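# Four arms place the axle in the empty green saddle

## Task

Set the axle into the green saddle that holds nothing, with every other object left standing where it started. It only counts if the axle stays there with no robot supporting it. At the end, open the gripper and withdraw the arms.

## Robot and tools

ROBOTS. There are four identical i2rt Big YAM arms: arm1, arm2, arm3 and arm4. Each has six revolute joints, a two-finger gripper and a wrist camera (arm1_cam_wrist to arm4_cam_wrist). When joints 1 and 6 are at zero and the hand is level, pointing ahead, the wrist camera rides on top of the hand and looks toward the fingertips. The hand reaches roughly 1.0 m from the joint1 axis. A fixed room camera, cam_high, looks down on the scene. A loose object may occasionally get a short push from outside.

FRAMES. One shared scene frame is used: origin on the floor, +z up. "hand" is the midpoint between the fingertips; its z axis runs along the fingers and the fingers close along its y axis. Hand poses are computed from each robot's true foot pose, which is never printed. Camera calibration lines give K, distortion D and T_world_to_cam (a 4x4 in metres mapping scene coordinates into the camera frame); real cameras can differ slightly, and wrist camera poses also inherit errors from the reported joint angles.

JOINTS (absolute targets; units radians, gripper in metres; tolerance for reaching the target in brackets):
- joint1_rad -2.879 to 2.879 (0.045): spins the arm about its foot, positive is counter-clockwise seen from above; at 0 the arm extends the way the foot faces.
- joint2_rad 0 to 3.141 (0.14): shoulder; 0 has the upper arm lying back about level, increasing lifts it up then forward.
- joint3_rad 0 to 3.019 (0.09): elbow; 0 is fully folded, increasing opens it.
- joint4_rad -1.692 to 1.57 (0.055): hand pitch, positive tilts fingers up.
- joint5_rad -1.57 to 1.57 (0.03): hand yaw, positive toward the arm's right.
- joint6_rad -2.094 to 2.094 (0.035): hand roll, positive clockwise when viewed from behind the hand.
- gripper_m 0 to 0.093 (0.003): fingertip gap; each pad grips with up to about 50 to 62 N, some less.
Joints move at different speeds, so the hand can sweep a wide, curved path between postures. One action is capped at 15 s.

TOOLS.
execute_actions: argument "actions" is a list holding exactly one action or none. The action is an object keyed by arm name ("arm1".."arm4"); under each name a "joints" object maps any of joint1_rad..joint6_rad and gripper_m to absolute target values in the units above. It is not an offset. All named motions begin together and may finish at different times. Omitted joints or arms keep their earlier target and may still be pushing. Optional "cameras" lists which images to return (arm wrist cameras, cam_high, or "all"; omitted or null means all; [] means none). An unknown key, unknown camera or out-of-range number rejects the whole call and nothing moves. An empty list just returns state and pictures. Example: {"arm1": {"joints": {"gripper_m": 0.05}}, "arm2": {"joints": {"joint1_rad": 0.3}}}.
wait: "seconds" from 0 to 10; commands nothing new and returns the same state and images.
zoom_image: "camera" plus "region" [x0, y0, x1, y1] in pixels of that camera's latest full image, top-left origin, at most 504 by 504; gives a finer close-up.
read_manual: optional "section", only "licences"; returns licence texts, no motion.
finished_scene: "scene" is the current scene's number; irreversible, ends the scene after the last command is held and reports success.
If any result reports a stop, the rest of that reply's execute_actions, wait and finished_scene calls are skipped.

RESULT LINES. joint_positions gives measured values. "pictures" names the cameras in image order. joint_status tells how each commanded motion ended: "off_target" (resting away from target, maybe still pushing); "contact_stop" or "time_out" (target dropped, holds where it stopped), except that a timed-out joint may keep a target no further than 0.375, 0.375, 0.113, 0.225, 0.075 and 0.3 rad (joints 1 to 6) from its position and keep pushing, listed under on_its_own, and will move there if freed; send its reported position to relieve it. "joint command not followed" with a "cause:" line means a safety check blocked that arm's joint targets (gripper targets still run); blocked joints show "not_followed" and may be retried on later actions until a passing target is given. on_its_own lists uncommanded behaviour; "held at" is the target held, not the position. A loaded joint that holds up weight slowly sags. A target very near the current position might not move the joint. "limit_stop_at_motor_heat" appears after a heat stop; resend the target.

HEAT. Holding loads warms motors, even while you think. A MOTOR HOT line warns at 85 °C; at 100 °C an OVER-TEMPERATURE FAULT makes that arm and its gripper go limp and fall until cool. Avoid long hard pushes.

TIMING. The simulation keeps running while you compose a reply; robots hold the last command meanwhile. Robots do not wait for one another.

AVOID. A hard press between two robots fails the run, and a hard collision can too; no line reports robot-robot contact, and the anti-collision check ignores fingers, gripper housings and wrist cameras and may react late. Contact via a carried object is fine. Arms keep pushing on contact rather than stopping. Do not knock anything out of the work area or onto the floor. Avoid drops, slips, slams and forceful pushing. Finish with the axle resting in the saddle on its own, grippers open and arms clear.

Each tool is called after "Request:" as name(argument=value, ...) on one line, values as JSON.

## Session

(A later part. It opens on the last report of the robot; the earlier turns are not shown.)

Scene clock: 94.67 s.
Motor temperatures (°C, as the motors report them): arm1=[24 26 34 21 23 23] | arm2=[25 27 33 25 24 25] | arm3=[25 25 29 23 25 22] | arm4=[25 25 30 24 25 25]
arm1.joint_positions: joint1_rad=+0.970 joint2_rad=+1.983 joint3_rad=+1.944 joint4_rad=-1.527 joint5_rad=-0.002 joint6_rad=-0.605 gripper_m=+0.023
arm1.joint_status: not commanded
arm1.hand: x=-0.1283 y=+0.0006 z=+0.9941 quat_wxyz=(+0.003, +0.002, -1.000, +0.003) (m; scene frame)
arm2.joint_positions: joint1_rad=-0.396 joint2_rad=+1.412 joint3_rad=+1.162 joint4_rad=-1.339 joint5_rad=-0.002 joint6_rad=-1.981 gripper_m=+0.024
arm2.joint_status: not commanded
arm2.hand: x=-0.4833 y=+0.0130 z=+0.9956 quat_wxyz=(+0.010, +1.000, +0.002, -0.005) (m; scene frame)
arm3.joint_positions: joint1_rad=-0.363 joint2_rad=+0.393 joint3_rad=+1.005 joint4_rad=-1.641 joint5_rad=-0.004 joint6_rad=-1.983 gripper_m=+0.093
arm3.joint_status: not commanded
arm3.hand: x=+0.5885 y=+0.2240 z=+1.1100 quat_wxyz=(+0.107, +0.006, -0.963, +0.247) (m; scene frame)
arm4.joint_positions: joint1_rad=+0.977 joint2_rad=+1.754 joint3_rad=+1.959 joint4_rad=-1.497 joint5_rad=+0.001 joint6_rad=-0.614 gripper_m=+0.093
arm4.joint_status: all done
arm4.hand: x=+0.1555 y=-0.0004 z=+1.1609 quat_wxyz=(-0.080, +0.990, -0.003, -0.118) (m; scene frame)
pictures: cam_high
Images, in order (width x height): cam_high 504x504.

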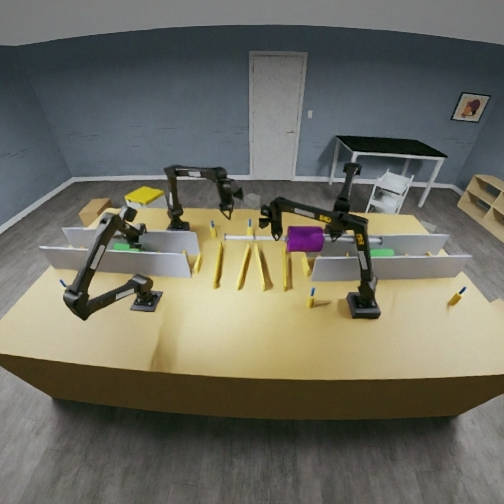

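Request:
execute_actions(actions=[{"arm1":{"joints":{"joint1_rad":0.865,"joint2_rad":1.72,"joint3_rad":1.66,"joint4_rad":-1.41,"joint6_rad":-0.72}},"arm2":{"joints":{"joint1_rad":-0.148,"joint2_rad":1.27,"joint3_rad":1.085,"joint4_rad":-1.32,"joint6_rad":-1.73}},"arm4":{"joints":{"joint2_rad":1.3,"joint3_rad":1.6}}}], cameras=[])

Request:
execute_actions(actions=[{"arm1":{"joints":{"joint1_rad":0.69,"joint2_rad":1.51,"joint3_rad":1.385,"joint4_rad":-1.35,"joint6_rad":-0.90}},"arm2":{"joints":{"joint1_rad":0.185,"joint3_rad":1.11,"joint6_rad":-1.40}},"arm4":{"joints":{"joint2_rad":0.8,"joint3_rad":1.2}}}], cameras=[])

Request:
execute_actions(actions=[{"arm1":{"joints":{"joint1_rad":0.45,"joint2_rad":1.335,"joint3_rad":1.195,"joint4_rad":-1.35,"joint6_rad":-1.14}},"arm2":{"joints":{"joint1_rad":0.494,"joint2_rad":1.38,"joint3_rad":1.235,"joint4_rad":-1.32,"joint6_rad":-1.09}}}], cameras=["arm1_cam_wrist"])

Scene clock: 98.47 s.
Motor temperatures (°C, as the motors report them): arm1=[24 26 34 21 23 23] | arm2=[25 27 33 25 24 25] | arm3=[25 25 29 23 25 22] | arm4=[25 25 29 24 25 25]
arm1.joint_positions: joint1_rad=+0.855 joint2_rad=+1.767 joint3_rad=+1.634 joint4_rad=-1.422 joint5_rad=-0.004 joint6_rad=-0.722 gripper_m=+0.023
arm1.joint_status: all done
arm1.hand: x=-0.2272 y=-0.0067 z=+0.9981 quat_wxyz=(-0.002, +0.003, -1.000, +0.006) (m; scene frame)
arm2.joint_positions: joint1_rad=-0.144 joint2_rad=+1.308 joint3_rad=+1.060 joint4_rad=-1.328 joint5_rad=+0.002 joint6_rad=-1.734 gripper_m=+0.024
arm2.joint_status: all done
arm2.hand: x=-0.5835 y=+0.0044 z=+0.9950 quat_wxyz=(+0.005, +1.000, +0.004, +0.000) (m; scene frame)
arm3.joint_positions: joint1_rad=-0.363 joint2_rad=+0.393 joint3_rad=+1.005 joint4_rad=-1.641 joint5_rad=-0.004 joint6_rad=-1.983 gripper_m=+0.093
arm3.joint_status: not commanded
arm3.hand: x=+0.5885 y=+0.2240 z=+1.1100 quat_wxyz=(+0.107, +0.006, -0.963, +0.247) (m; scene frame)
arm4.joint_positions: joint1_rad=+0.977 joint2_rad=+1.301 joint3_rad=+1.597 joint4_rad=-1.497 joint5_rad=+0.001 joint6_rad=-0.614 gripper_m=+0.093
arm4.joint_status: all done
arm4.hand: x=+0.2851 y=-0.0924 z=+1.2238 quat_wxyz=(-0.106, +0.982, -0.004, -0.154) (m; scene frame)
pictures: none
No camera images: the call's "cameras" was empty. Leave "cameras" out to get every camera's image.

Scene clock: 99.90 s.
Motor temperatures (°C, as the motors report them): arm1=[24 26 34 21 23 23] | arm2=[25 27 34 25 24 25] | arm3=[25 25 29 23 25 22] | arm4=[25 25 29 24 25 25]
arm1.joint_positions: joint1_rad=+0.685 joint2_rad=+1.548 joint3_rad=+1.363 joint4_rad=-1.356 joint5_rad=-0.003 joint6_rad=-0.896 gripper_m=+0.023
arm1.joint_status: all done
arm1.hand: x=-0.3449 y=-0.0086 z=+1.0017 quat_wxyz=(-0.005, +0.005, -1.000, +0.013) (m; scene frame)
arm2.joint_positions: joint1_rad=+0.186 joint2_rad=+1.308 joint3_rad=+1.060 joint4_rad=-1.328 joint5_rad=-0.003 joint6_rad=-1.408 gripper_m=+0.024
arm2.joint_status: all done
arm2.hand: x=-0.7019 y=+0.0034 z=+0.9952 quat_wxyz=(+0.005, +1.000, +0.006, -0.002) (m; scene frame)
arm3.joint_positions: joint1_rad=-0.363 joint2_rad=+0.393 joint3_rad=+1.005 joint4_rad=-1.641 joint5_rad=-0.004 joint6_rad=-1.983 gripper_m=+0.093
arm3.joint_status: not commanded
arm3.hand: x=+0.5885 y=+0.2240 z=+1.1100 quat_wxyz=(+0.107, +0.006, -0.963, +0.247) (m; scene frame)
arm4.joint_positions: joint1_rad=+0.977 joint2_rad=+0.797 joint3_rad=+1.199 joint4_rad=-1.497 joint5_rad=+0.001 joint6_rad=-0.614 gripper_m=+0.093
arm4.joint_status: all done
arm4.hand: x=+0.4238 y=-0.1916 z=+1.2068 quat_wxyz=(-0.136, +0.971, -0.004, -0.196) (m; scene frame)
pictures: none
No camera images: the call's "cameras" was empty. Leave "cameras" out to get every camera's image.

Scene clock: 102.13 s.
Motor temperatures (°C, as the motors report them): arm1=[24 26 33 21 23 23] | arm2=[25 27 34 25 24 25] | arm3=[25 25 28 23 25 22] | arm4=[25 24 29 24 25 25]
arm1.joint_positions: joint1_rad=+0.443 joint2_rad=+1.371 joint3_rad=+1.173 joint4_rad=-1.341 joint5_rad=-0.004 joint6_rad=-1.150 gripper_m=+0.023
arm1.joint_status: all done
arm1.hand: x=-0.4684 y=-0.0065 z=+1.0026 quat_wxyz=(-0.003, +0.011, -1.000, +0.016) (m; scene frame)
arm2.joint_positions: joint1_rad=+0.501 joint2_rad=+1.414 joint3_rad=+1.145 joint4_rad=-1.311 joint5_rad=-0.001 joint6_rad=-1.107 gripper_m=+0.024
arm2.joint_status: joint3_rad time_out (moved +0.085 of +0.175); the others done
arm2.on_its_own: joint3_rad reads +1.145 and still pushes toward +1.235 since a time_out
arm2.hand: x=-0.8252 y=+0.0003 z=+0.9893 quat_wxyz=(+0.006, +1.000, +0.012, +0.001) (m; scene frame)
arm3.joint_positions: joint1_rad=-0.363 joint2_rad=+0.393 joint3_rad=+1.005 joint4_rad=-1.641 joint5_rad=-0.004 joint6_rad=-1.983 gripper_m=+0.093
arm3.joint_status: not commanded
arm3.hand: x=+0.5885 y=+0.2240 z=+1.1100 quat_wxyz=(+0.107, +0.006, -0.963, +0.247) (m; scene frame)
arm4.joint_positions: joint1_rad=+0.977 joint2_rad=+0.797 joint3_rad=+1.199 joint4_rad=-1.497 joint5_rad=+0.001 joint6_rad=-0.614 gripper_m=+0.093
arm4.joint_status: not commanded
arm4.hand: x=+0.4238 y=-0.1916 z=+1.2068 quat_wxyz=(-0.136, +0.971, -0.004, -0.196) (m; scene frame)
pictures: arm1_cam_wrist
camera_calibration (this result's frames):
arm1_cam_wrist: T_world_to_cam=[[0.0257975, -0.99855, 0.0472485, -0.0453811], [-0.817805, 0.00610127, 0.575463, -0.958565], [-0.574917, -0.0534856, -0.816462, 0.67466], [0, 0, 0, 1]] pos_world=[-0.394876, -0.00338228, 1.1046]
Images, in order (width x height): arm1_cam_wrist 504x504.

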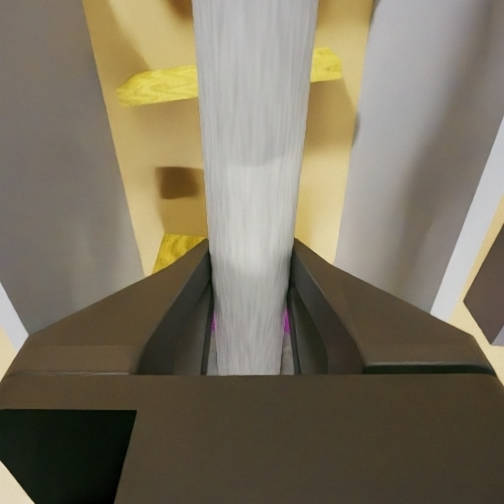

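Request:
execute_actions(actions=[{"arm1":{"joints":{"joint1_rad":0.15,"joint2_rad":1.25,"joint3_rad":1.10,"joint4_rad":-1.36,"joint6_rad":-1.45}},"arm2":{"joints":{"joint1_rad":0.725,"joint2_rad":1.525,"joint3_rad":1.42,"joint4_rad":-1.335,"joint6_rad":-0.87}}}], cameras=[])

Request:
execute_actions(actions=[{"arm1":{"joints":{"joint1_rad":-0.23,"joint2_rad":1.30,"joint3_rad":1.18,"joint4_rad":-1.35,"joint6_rad":-1.84}},"arm2":{"joints":{"joint1_rad":0.915,"joint2_rad":1.76,"joint3_rad":1.745,"joint4_rad":-1.41,"joint6_rad":-0.69}}}], cameras=["arm1_cam_wrist","arm2_cam_wrist"])

Scene clock: 105.10 s.
Motor temperatures (°C, as the motors report them): arm1=[24 26 33 21 23 23] | arm2=[25 27 35 25 24 25] | arm3=[25 25 28 23 25 22] | arm4=[25 24 28 24 25 25]
arm1.joint_positions: joint1_rad=+0.148 joint2_rad=+1.290 joint3_rad=+1.079 joint4_rad=-1.350 joint5_rad=+0.003 joint6_rad=-1.461 gripper_m=+0.023
arm1.joint_status: all done
arm1.hand: x=-0.5866 y=-0.0034 z=+0.9967 quat_wxyz=(+0.006, +0.019, -1.000, +0.007) (m; scene frame)
arm2.joint_positions: joint1_rad=+0.730 joint2_rad=+1.567 joint3_rad=+1.322 joint4_rad=-1.320 joint5_rad=+0.003 joint6_rad=-0.893 gripper_m=+0.024
arm2.joint_status: joint3_rad time_out (moved +0.177 of +0.275); the others done
arm2.on_its_own: joint3_rad reads +1.322 and still pushes toward +1.420 since a time_out
arm2.hand: x=-0.9419 y=-0.0021 z=+0.9927 quat_wxyz=(-0.001, +1.000, +0.020, -0.002) (m; scene frame)
arm3.joint_positions: joint1_rad=-0.363 joint2_rad=+0.393 joint3_rad=+1.005 joint4_rad=-1.641 joint5_rad=-0.004 joint6_rad=-1.983 gripper_m=+0.093
arm3.joint_status: not commanded
arm3.hand: x=+0.5885 y=+0.2240 z=+1.1100 quat_wxyz=(+0.107, +0.006, -0.963, +0.247) (m; scene frame)
arm4.joint_positions: joint1_rad=+0.977 joint2_rad=+0.797 joint3_rad=+1.199 joint4_rad=-1.497 joint5_rad=+0.001 joint6_rad=-0.614 gripper_m=+0.093
arm4.joint_status: not commanded
arm4.hand: x=+0.4238 y=-0.1916 z=+1.2068 quat_wxyz=(-0.136, +0.971, -0.004, -0.196) (m; scene frame)
pictures: none
No camera images: the call's "cameras" was empty. Leave "cameras" out to get every camera's image.

not run: a stop came earlier in this reply.

Request:
execute_actions(actions=[{"arm1":{"joints":{"joint1_rad":-0.23,"joint2_rad":1.30,"joint3_rad":1.18,"joint4_rad":-1.35,"joint6_rad":-1.85}},"arm2":{"joints":{"joint1_rad":0.915,"joint2_rad":1.76,"joint3_rad":1.745,"joint4_rad":-1.41,"joint6_rad":-0.70}}}], cameras=["arm1_cam_wrist","arm2_cam_wrist"])

Scene clock: 107.93 s.
Motor temperatures (°C, as the motors report them): arm1=[24 26 33 21 23 23] | arm2=[25 27 36 25 24 25] | arm3=[25 25 28 23 25 22] | arm4=[25 24 28 24 25 25]
arm1.joint_positions: joint1_rad=-0.227 joint2_rad=+1.315 joint3_rad=+1.109 joint4_rad=-1.346 joint5_rad=+0.001 joint6_rad=-1.832 gripper_m=+0.023
arm1.joint_status: all done
arm1.hand: x=-0.7225 y=-0.0097 z=+1.0015 quat_wxyz=(+0.008, +0.016, -1.000, +0.012) (m; scene frame)
arm2.joint_positions: joint1_rad=+0.915 joint2_rad=+1.809 joint3_rad=+1.642 joint4_rad=-1.400 joint5_rad=+0.004 joint6_rad=-0.700 gripper_m=+0.024
arm2.joint_status: joint3_rad time_out (moved +0.320 of +0.423); the others done
arm2.on_its_own: joint3_rad reads +1.642 and still pushes toward +1.745 since a time_out
arm2.hand: x=-1.0744 y=-0.0049 z=+0.9951 quat_wxyz=(+0.000, +1.000, +0.016, -0.001) (m; scene frame)
arm3.joint_positions: joint1_rad=-0.363 joint2_rad=+0.393 joint3_rad=+1.005 joint4_rad=-1.641 joint5_rad=-0.004 joint6_rad=-1.983 gripper_m=+0.093
arm3.joint_status: not commanded
arm3.hand: x=+0.5885 y=+0.2240 z=+1.1100 quat_wxyz=(+0.107, +0.006, -0.963, +0.247) (m; scene frame)
arm4.joint_positions: joint1_rad=+0.977 joint2_rad=+0.797 joint3_rad=+1.199 joint4_rad=-1.497 joint5_rad=+0.001 joint6_rad=-0.614 gripper_m=+0.093
arm4.joint_status: not commanded
arm4.hand: x=+0.4238 y=-0.1916 z=+1.2068 quat_wxyz=(-0.136, +0.971, -0.004, -0.196) (m; scene frame)
pictures: arm1_cam_wrist, arm2_cam_wrist
camera_calibration (this result's frames):
arm1_cam_wrist: T_world_to_cam=[[0.0369419, -0.998596, 0.0379664, -0.0246075], [-0.803844, -0.00712316, 0.594798, -1.17509], [-0.593692, -0.052492, -0.802978, 0.50038], [0, 0, 0, 1]] pos_world=[-0.646611, -0.00667741, 1.10167]
arm2_cam_wrist: T_world_to_cam=[[-0.0324353, 0.999471, -0.00236448, -0.025378], [0.807587, 0.0276018, 0.589102, 0.289099], [0.588856, 0.0171982, -0.808055, 1.56289], [0, 0, 0, 1]] pos_world=[-1.15461, -0.00949388, 1.09253]
Images, in order (width x height): arm1_cam_wrist 504x504, arm2_cam_wrist 504x504.

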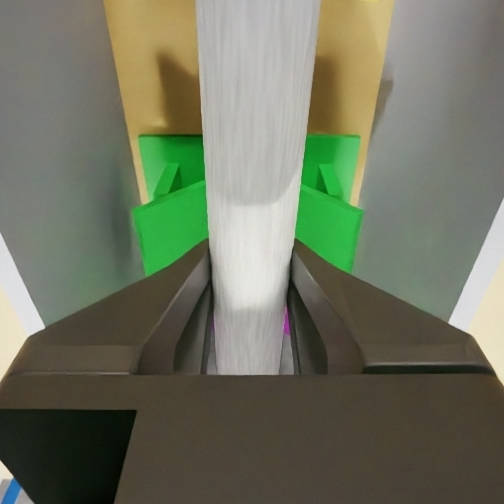

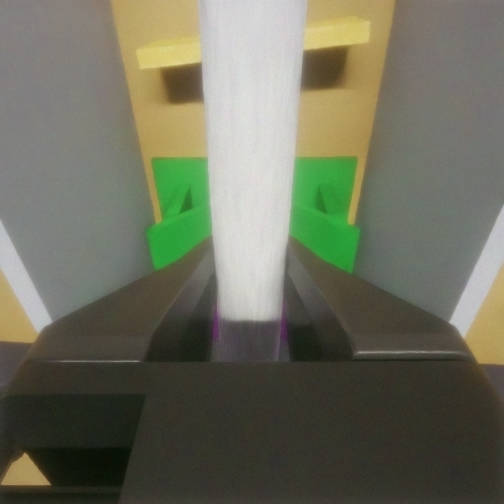

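Request:
execute_actions(actions=[{"arm1":{"joints":{"joint2_rad":1.36,"joint3_rad":1.03,"joint4_rad":-1.185}},"arm2":{"joints":{"joint2_rad":1.815,"joint3_rad":1.572,"joint4_rad":-1.26}}}], cameras=[])

Request:
execute_actions(actions=[{"arm1":{"joints":{"joint2_rad":1.41,"joint3_rad":0.96,"joint4_rad":-1.065}},"arm2":{"joints":{"joint2_rad":1.85,"joint3_rad":1.512,"joint4_rad":-1.165}}}], cameras=["arm1_cam_wrist","arm2_cam_wrist"])

Scene clock: 110.40 s.
Motor temperatures (°C, as the motors report them): arm1=[24 26 34 21 23 23] | arm2=[25 27 36 25 24 25] | arm3=[25 25 28 23 25 22] | arm4=[25 24 28 24 25 25]
arm1.joint_positions: joint1_rad=-0.234 joint2_rad=+1.380 joint3_rad=+1.004 joint4_rad=-1.190 joint5_rad=-0.005 joint6_rad=-1.834 gripper_m=+0.023
arm1.joint_status: all done
arm1.hand: x=-0.7252 y=-0.0123 z=+0.9403 quat_wxyz=(+0.003, +0.014, -1.000, +0.005) (m; scene frame)
arm2.joint_positions: joint1_rad=+0.915 joint2_rad=+1.867 joint3_rad=+1.551 joint4_rad=-1.266 joint5_rad=+0.002 joint6_rad=-0.694 gripper_m=+0.024
arm2.joint_status: all done
arm2.hand: x=-1.0772 y=-0.0036 z=+0.9301 quat_wxyz=(+0.005, +1.000, +0.013, +0.004) (m; scene frame)
arm3.joint_positions: joint1_rad=-0.363 joint2_rad=+0.393 joint3_rad=+1.005 joint4_rad=-1.641 joint5_rad=-0.004 joint6_rad=-1.983 gripper_m=+0.093
arm3.joint_status: not commanded
arm3.hand: x=+0.5885 y=+0.2240 z=+1.1100 quat_wxyz=(+0.107, +0.006, -0.963, +0.247) (m; scene frame)
arm4.joint_positions: joint1_rad=+0.977 joint2_rad=+0.797 joint3_rad=+1.199 joint4_rad=-1.497 joint5_rad=+0.001 joint6_rad=-0.614 gripper_m=+0.093
arm4.joint_status: not commanded
arm4.hand: x=+0.4238 y=-0.1916 z=+1.2068 quat_wxyz=(-0.136, +0.971, -0.004, -0.196) (m; scene frame)
pictures: none
No camera images: the call's "cameras" was empty. Leave "cameras" out to get every camera's image.

Scene clock: 111.17 s.
Motor temperatures (°C, as the motors report them): arm1=[24 26 33 21 23 23] | arm2=[25 28 36 25 24 25] | arm3=[25 25 28 23 25 22] | arm4=[25 24 28 24 25 25]
arm1.joint_positions: joint1_rad=-0.234 joint2_rad=+1.428 joint3_rad=+0.937 joint4_rad=-1.076 joint5_rad=-0.003 joint6_rad=-1.836 gripper_m=+0.023
arm1.joint_status: all done
arm1.hand: x=-0.7260 y=-0.0123 z=+0.9003 quat_wxyz=(+0.005, +0.015, -1.000, +0.005) (m; scene frame)
arm2.joint_positions: joint1_rad=+0.915 joint2_rad=+1.892 joint3_rad=+1.496 joint4_rad=-1.171 joint5_rad=+0.001 joint6_rad=-0.695 gripper_m=+0.024
arm2.joint_status: all done
arm2.hand: x=-1.0785 y=-0.0030 z=+0.8971 quat_wxyz=(+0.001, +1.000, +0.013, -0.002) (m; scene frame)
arm3.joint_positions: joint1_rad=-0.363 joint2_rad=+0.393 joint3_rad=+1.005 joint4_rad=-1.641 joint5_rad=-0.004 joint6_rad=-1.983 gripper_m=+0.093
arm3.joint_status: not commanded
arm3.hand: x=+0.5885 y=+0.2240 z=+1.1100 quat_wxyz=(+0.107, +0.006, -0.963, +0.247) (m; scene frame)
arm4.joint_positions: joint1_rad=+0.977 joint2_rad=+0.797 joint3_rad=+1.199 joint4_rad=-1.497 joint5_rad=+0.001 joint6_rad=-0.614 gripper_m=+0.093
arm4.joint_status: not commanded
arm4.hand: x=+0.4238 y=-0.1916 z=+1.2068 quat_wxyz=(-0.136, +0.971, -0.004, -0.196) (m; scene frame)
pictures: arm1_cam_wrist, arm2_cam_wrist
camera_calibration (this result's frames):
arm1_cam_wrist: T_world_to_cam=[[0.0339793, -0.999125, 0.0243831, -0.0131903], [-0.808341, -0.0131272, 0.588568, -1.11545], [-0.587733, -0.039709, -0.80808, 0.426033], [0, 0, 0, 1]] pos_world=[-0.650822, -0.0109041, 1.00111]
arm2_cam_wrist: T_world_to_cam=[[-0.0267284, 0.999632, -0.00472053, -0.0194579], [0.808846, 0.0244015, 0.587514, 0.352867], [0.587413, 0.0118851, -0.8092, 1.48554], [0, 0, 0, 1]] pos_world=[-1.15856, -0.00681562, 0.994693]
Images, in order (width x height): arm1_cam_wrist 504x504, arm2_cam_wrist 504x504.

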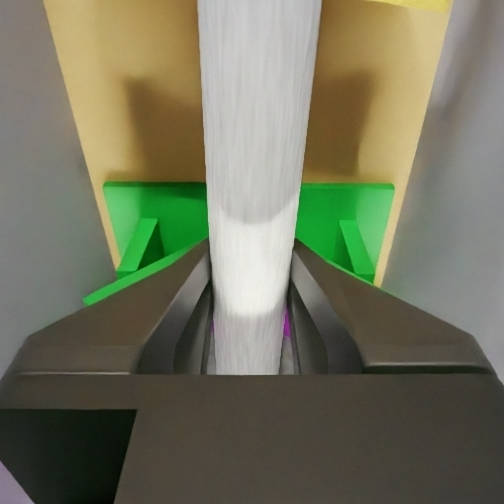

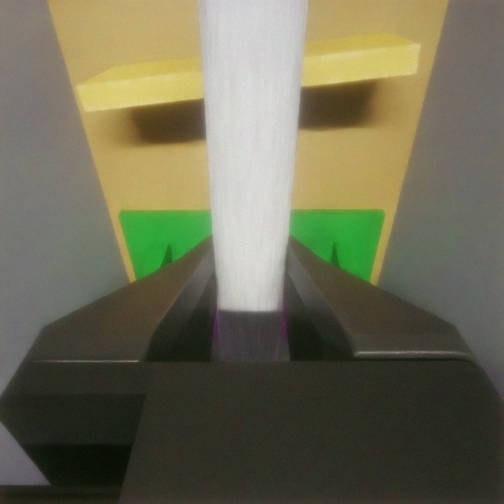

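Lower to seat, nudging +x slightly.

Request:
execute_actions(actions=[{"arm1":{"joints":{"joint1_rad":-0.21,"joint2_rad":1.46,"joint3_rad":0.94,"joint4_rad":-1.04}},"arm2":{"joints":{"joint1_rad":0.9,"joint2_rad":1.895,"joint3_rad":1.49,"joint4_rad":-1.15}}}], cameras=[])

Scene clock: 112.33 s.
Motor temperatures (°C, as the motors report them): arm1=[24 25 33 21 23 23] | arm2=[25 28 35 25 24 25] | arm3=[25 25 28 23 25 22] | arm4=[25 24 28 24 25 25]
arm1.joint_positions: joint1_rad=-0.226 joint2_rad=+1.455 joint3_rad=+0.926 joint4_rad=-1.048 joint5_rad=-0.001 joint6_rad=-1.832 gripper_m=+0.023
arm1.joint_status: all done
arm1.hand: x=-0.7235 y=-0.0134 z=+0.8867 quat_wxyz=(+0.004, +0.017, -1.000, -0.001) (m; scene frame)
arm2.joint_positions: joint1_rad=+0.915 joint2_rad=+1.909 joint3_rad=+1.483 joint4_rad=-1.160 joint5_rad=-0.001 joint6_rad=-0.695 gripper_m=+0.024
arm2.joint_status: all done
arm2.hand: x=-1.0760 y=-0.0054 z=+0.8834 quat_wxyz=(+0.007, +1.000, +0.013, +0.005) (m; scene frame)
arm3.joint_positions: joint1_rad=-0.363 joint2_rad=+0.393 joint3_rad=+1.005 joint4_rad=-1.641 joint5_rad=-0.004 joint6_rad=-1.983 gripper_m=+0.093
arm3.joint_status: not commanded
arm3.hand: x=+0.5885 y=+0.2240 z=+1.1100 quat_wxyz=(+0.107, +0.006, -0.963, +0.247) (m; scene frame)
arm4.joint_positions: joint1_rad=+0.977 joint2_rad=+0.797 joint3_rad=+1.199 joint4_rad=-1.497 joint5_rad=+0.001 joint6_rad=-0.614 gripper_m=+0.093
arm4.joint_status: not commanded
arm4.hand: x=+0.4238 y=-0.1916 z=+1.2068 quat_wxyz=(-0.136, +0.971, -0.004, -0.196) (m; scene frame)
pictures: none
No camera images: the call's "cameras" was empty. Leave "cameras" out to get every camera's image.

Seated. Release and lift by shoulder.

Request:
execute_actions(actions=[{"arm1":{"joints":{"gripper_m":0.093,"joint1_rad":-0.226}},"arm2":{"joints":{"gripper_m":0.093,"joint1_rad":0.915}}}], cameras=["arm1_cam_wrist","arm2_cam_wrist"])

Request:
execute_actions(actions=[{"arm1":{"joints":{"joint2_rad":0.6}},"arm2":{"joints":{"joint2_rad":1.1}}}])

Scene clock: 113.77 s.
Motor temperatures (°C, as the motors report them): arm1=[24 25 33 21 23 23] | arm2=[25 28 35 25 24 25] | arm3=[25 25 28 23 25 22] | arm4=[25 24 28 24 25 25]
arm1.joint_positions: joint1_rad=-0.226 joint2_rad=+1.455 joint3_rad=+0.926 joint4_rad=-1.048 joint5_rad=-0.001 joint6_rad=-1.839 gripper_m=+0.093
arm1.joint_status: all done
arm1.hand: x=-0.7235 y=-0.0134 z=+0.8867 quat_wxyz=(+0.004, +0.021, -1.000, -0.001) (m; scene frame)
arm2.joint_positions: joint1_rad=+0.915 joint2_rad=+1.907 joint3_rad=+1.483 joint4_rad=-1.160 joint5_rad=-0.001 joint6_rad=-0.695 gripper_m=+0.093
arm2.joint_status: all done
arm2.hand: x=-1.0761 y=-0.0053 z=+0.8842 quat_wxyz=(+0.007, +1.000, +0.013, +0.004) (m; scene frame)
arm3.joint_positions: joint1_rad=-0.363 joint2_rad=+0.393 joint3_rad=+1.005 joint4_rad=-1.641 joint5_rad=-0.004 joint6_rad=-1.983 gripper_m=+0.093
arm3.joint_status: not commanded
arm3.hand: x=+0.5885 y=+0.2240 z=+1.1100 quat_wxyz=(+0.107, +0.006, -0.963, +0.247) (m; scene frame)
arm4.joint_positions: joint1_rad=+0.977 joint2_rad=+0.797 joint3_rad=+1.199 joint4_rad=-1.497 joint5_rad=+0.001 joint6_rad=-0.614 gripper_m=+0.093
arm4.joint_status: not commanded
arm4.hand: x=+0.4238 y=-0.1916 z=+1.2068 quat_wxyz=(-0.136, +0.971, -0.004, -0.196) (m; scene frame)
pictures: arm1_cam_wrist, arm2_cam_wrist
camera_calibration (this result's frames):
arm1_cam_wrist: T_world_to_cam=[[0.0456585, -0.998881, 0.0123609, 0.0050099], [-0.808561, -0.0296868, 0.587664, -1.10502], [-0.586639, -0.0368263, -0.809011, 0.418085], [0, 0, 0, 1]] pos_world=[-0.648438, -0.0124037, 0.987552]
arm2_cam_wrist: T_world_to_cam=[[-0.0266653, 0.999501, -0.0169268, -0.00620261], [0.801738, 0.0314969, 0.596845, 0.342661], [0.59708, 0.00234423, -0.802178, 1.47791], [0, 0, 0, 1]] pos_world=[-1.15732, -0.00805781, 0.980924]
Images, in order (width x height): arm1_cam_wrist 504x504, arm2_cam_wrist 504x504.

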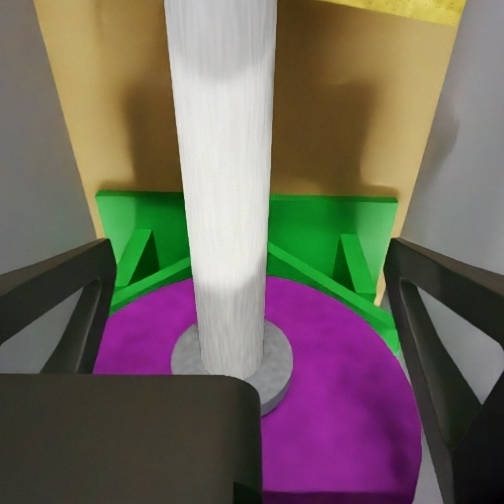

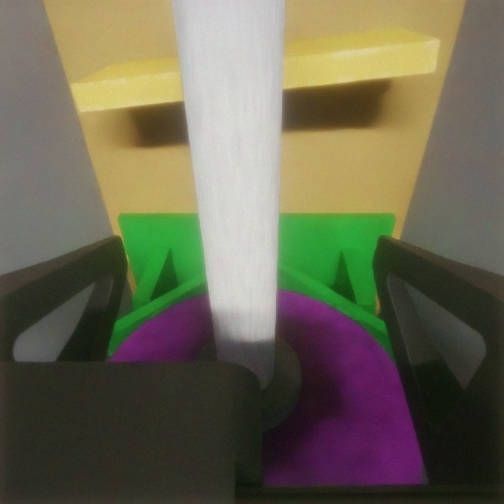

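Scene clock: 115.40 s.
Motor temperatures (°C, as the motors report them): arm1=[24 25 33 21 23 23] | arm2=[25 28 35 25 24 25] | arm3=[25 25 28 23 25 22] | arm4=[25 24 28 24 25 25]
arm1.joint_positions: joint1_rad=-0.226 joint2_rad=+0.599 joint3_rad=+0.926 joint4_rad=-1.048 joint5_rad=-0.001 joint6_rad=-1.840 gripper_m=+0.093
arm1.joint_status: all done
arm1.hand: x=-0.7026 y=+0.0657 z=+1.1707 quat_wxyz=(+0.106, +0.021, -0.909, +0.402) (m; scene frame)
arm2.joint_positions: joint1_rad=+0.915 joint2_rad=+1.099 joint3_rad=+1.483 joint4_rad=-1.160 joint5_rad=-0.001 joint6_rad=-0.695 gripper_m=+0.093
arm2.joint_status: all done
arm2.hand: x=-0.9845 y=-0.0752 z=+1.2915 quat_wxyz=(-0.241, +0.922, +0.012, -0.302) (m; scene frame)
arm3.joint_positions: joint1_rad=-0.363 joint2_rad=+0.393 joint3_rad=+1.005 joint4_rad=-1.641 joint5_rad=-0.004 joint6_rad=-1.983 gripper_m=+0.093
arm3.joint_status: not commanded
arm3.hand: x=+0.5885 y=+0.2240 z=+1.1100 quat_wxyz=(+0.107, +0.006, -0.963, +0.247) (m; scene frame)
arm4.joint_positions: joint1_rad=+0.977 joint2_rad=+0.797 joint3_rad=+1.199 joint4_rad=-1.497 joint5_rad=+0.001 joint6_rad=-0.614 gripper_m=+0.093
arm4.joint_status: not commanded
arm4.hand: x=+0.4238 y=-0.1916 z=+1.2068 quat_wxyz=(-0.136, +0.971, -0.004, -0.196) (m; scene frame)
pictures: arm1_cam_wrist, arm2_cam_wrist, arm3_cam_wrist, arm4_cam_wrist, cam_high
camera_calibration (this result's frames):
arm1_cam_wrist: T_world_to_cam=[[0.130227, -0.66565, 0.734814, -0.728673], [-0.693755, 0.468302, 0.547173, -1.1573], [-0.70834, -0.581037, -0.400812, 0.135481], [0, 0, 0, 1]] pos_world=[-0.612025, 0.135645, 1.22299]
arm2_cam_wrist: T_world_to_cam=[[0.122539, 0.884648, 0.449869, -0.391707], [0.992046, -0.122327, -0.0296704, 1.01324], [0.0287834, 0.449927, -0.892602, 1.34105], [0, 0, 0, 1]] pos_world=[-0.995781, -0.132903, 1.4033]
arm3_cam_wrist: T_world_to_cam=[[0.054211, -0.871255, 0.487827, -0.380692], [-0.672535, 0.329257, 0.662787, -0.413037], [-0.738077, -0.364011, -0.5681, 1.2683], [0, 0, 0, 1]] pos_world=[0.678956, 0.265989, 1.17999]
arm4_cam_wrist: T_world_to_cam=[[0.0693244, 0.962648, 0.261731, -0.155897], [0.972254, -0.123955, 0.198388, -0.667804], [0.223421, 0.240715, -0.944531, 1.21414], [0, 0, 0, 1]] pos_world=[0.388818, -0.224966, 1.32008]
Images, in order (width x height): arm1_cam_wrist 504x504, arm2_cam_wrist 504x504, arm3_cam_wrist 504x504, arm4_cam_wrist 504x504, cam_high 504x504.

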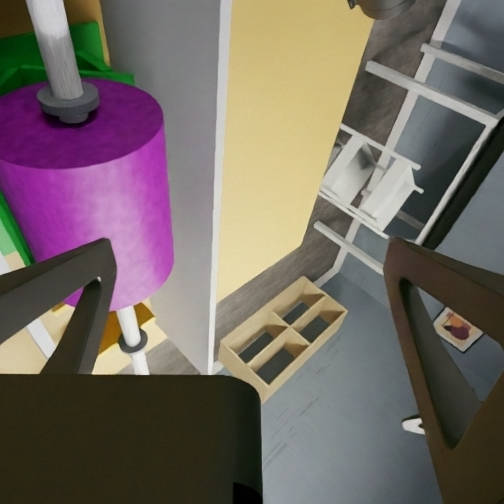

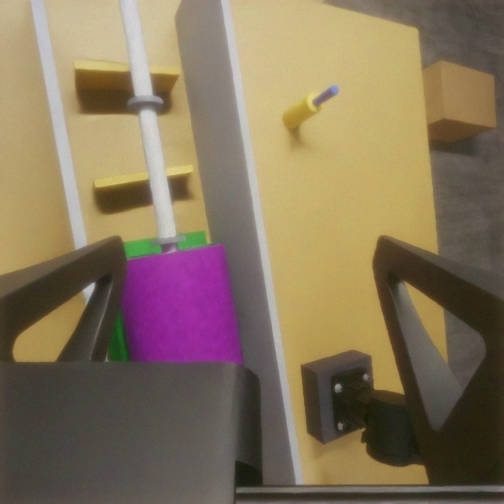

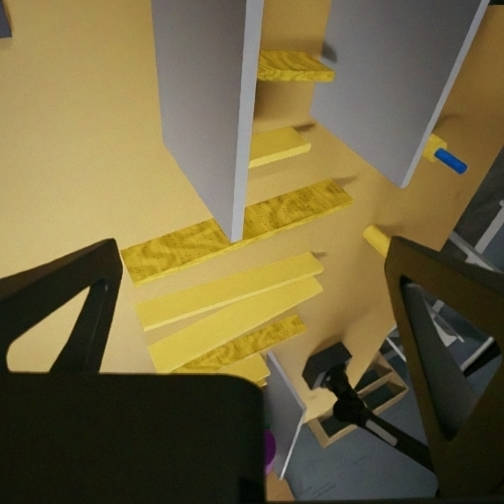

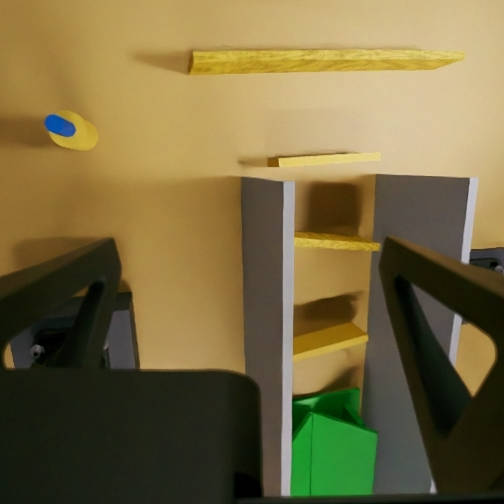

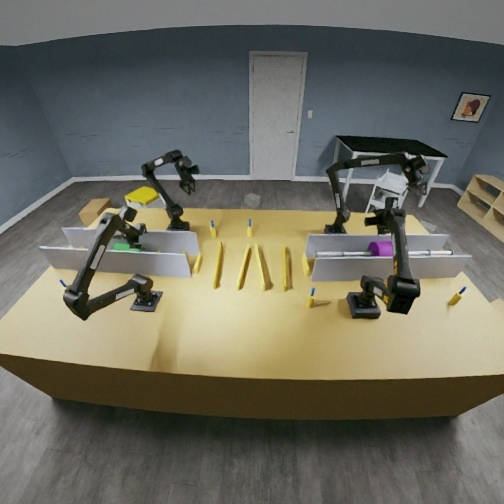

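Request:
finished_scene(scene=1)

The scene is finished: the task was done.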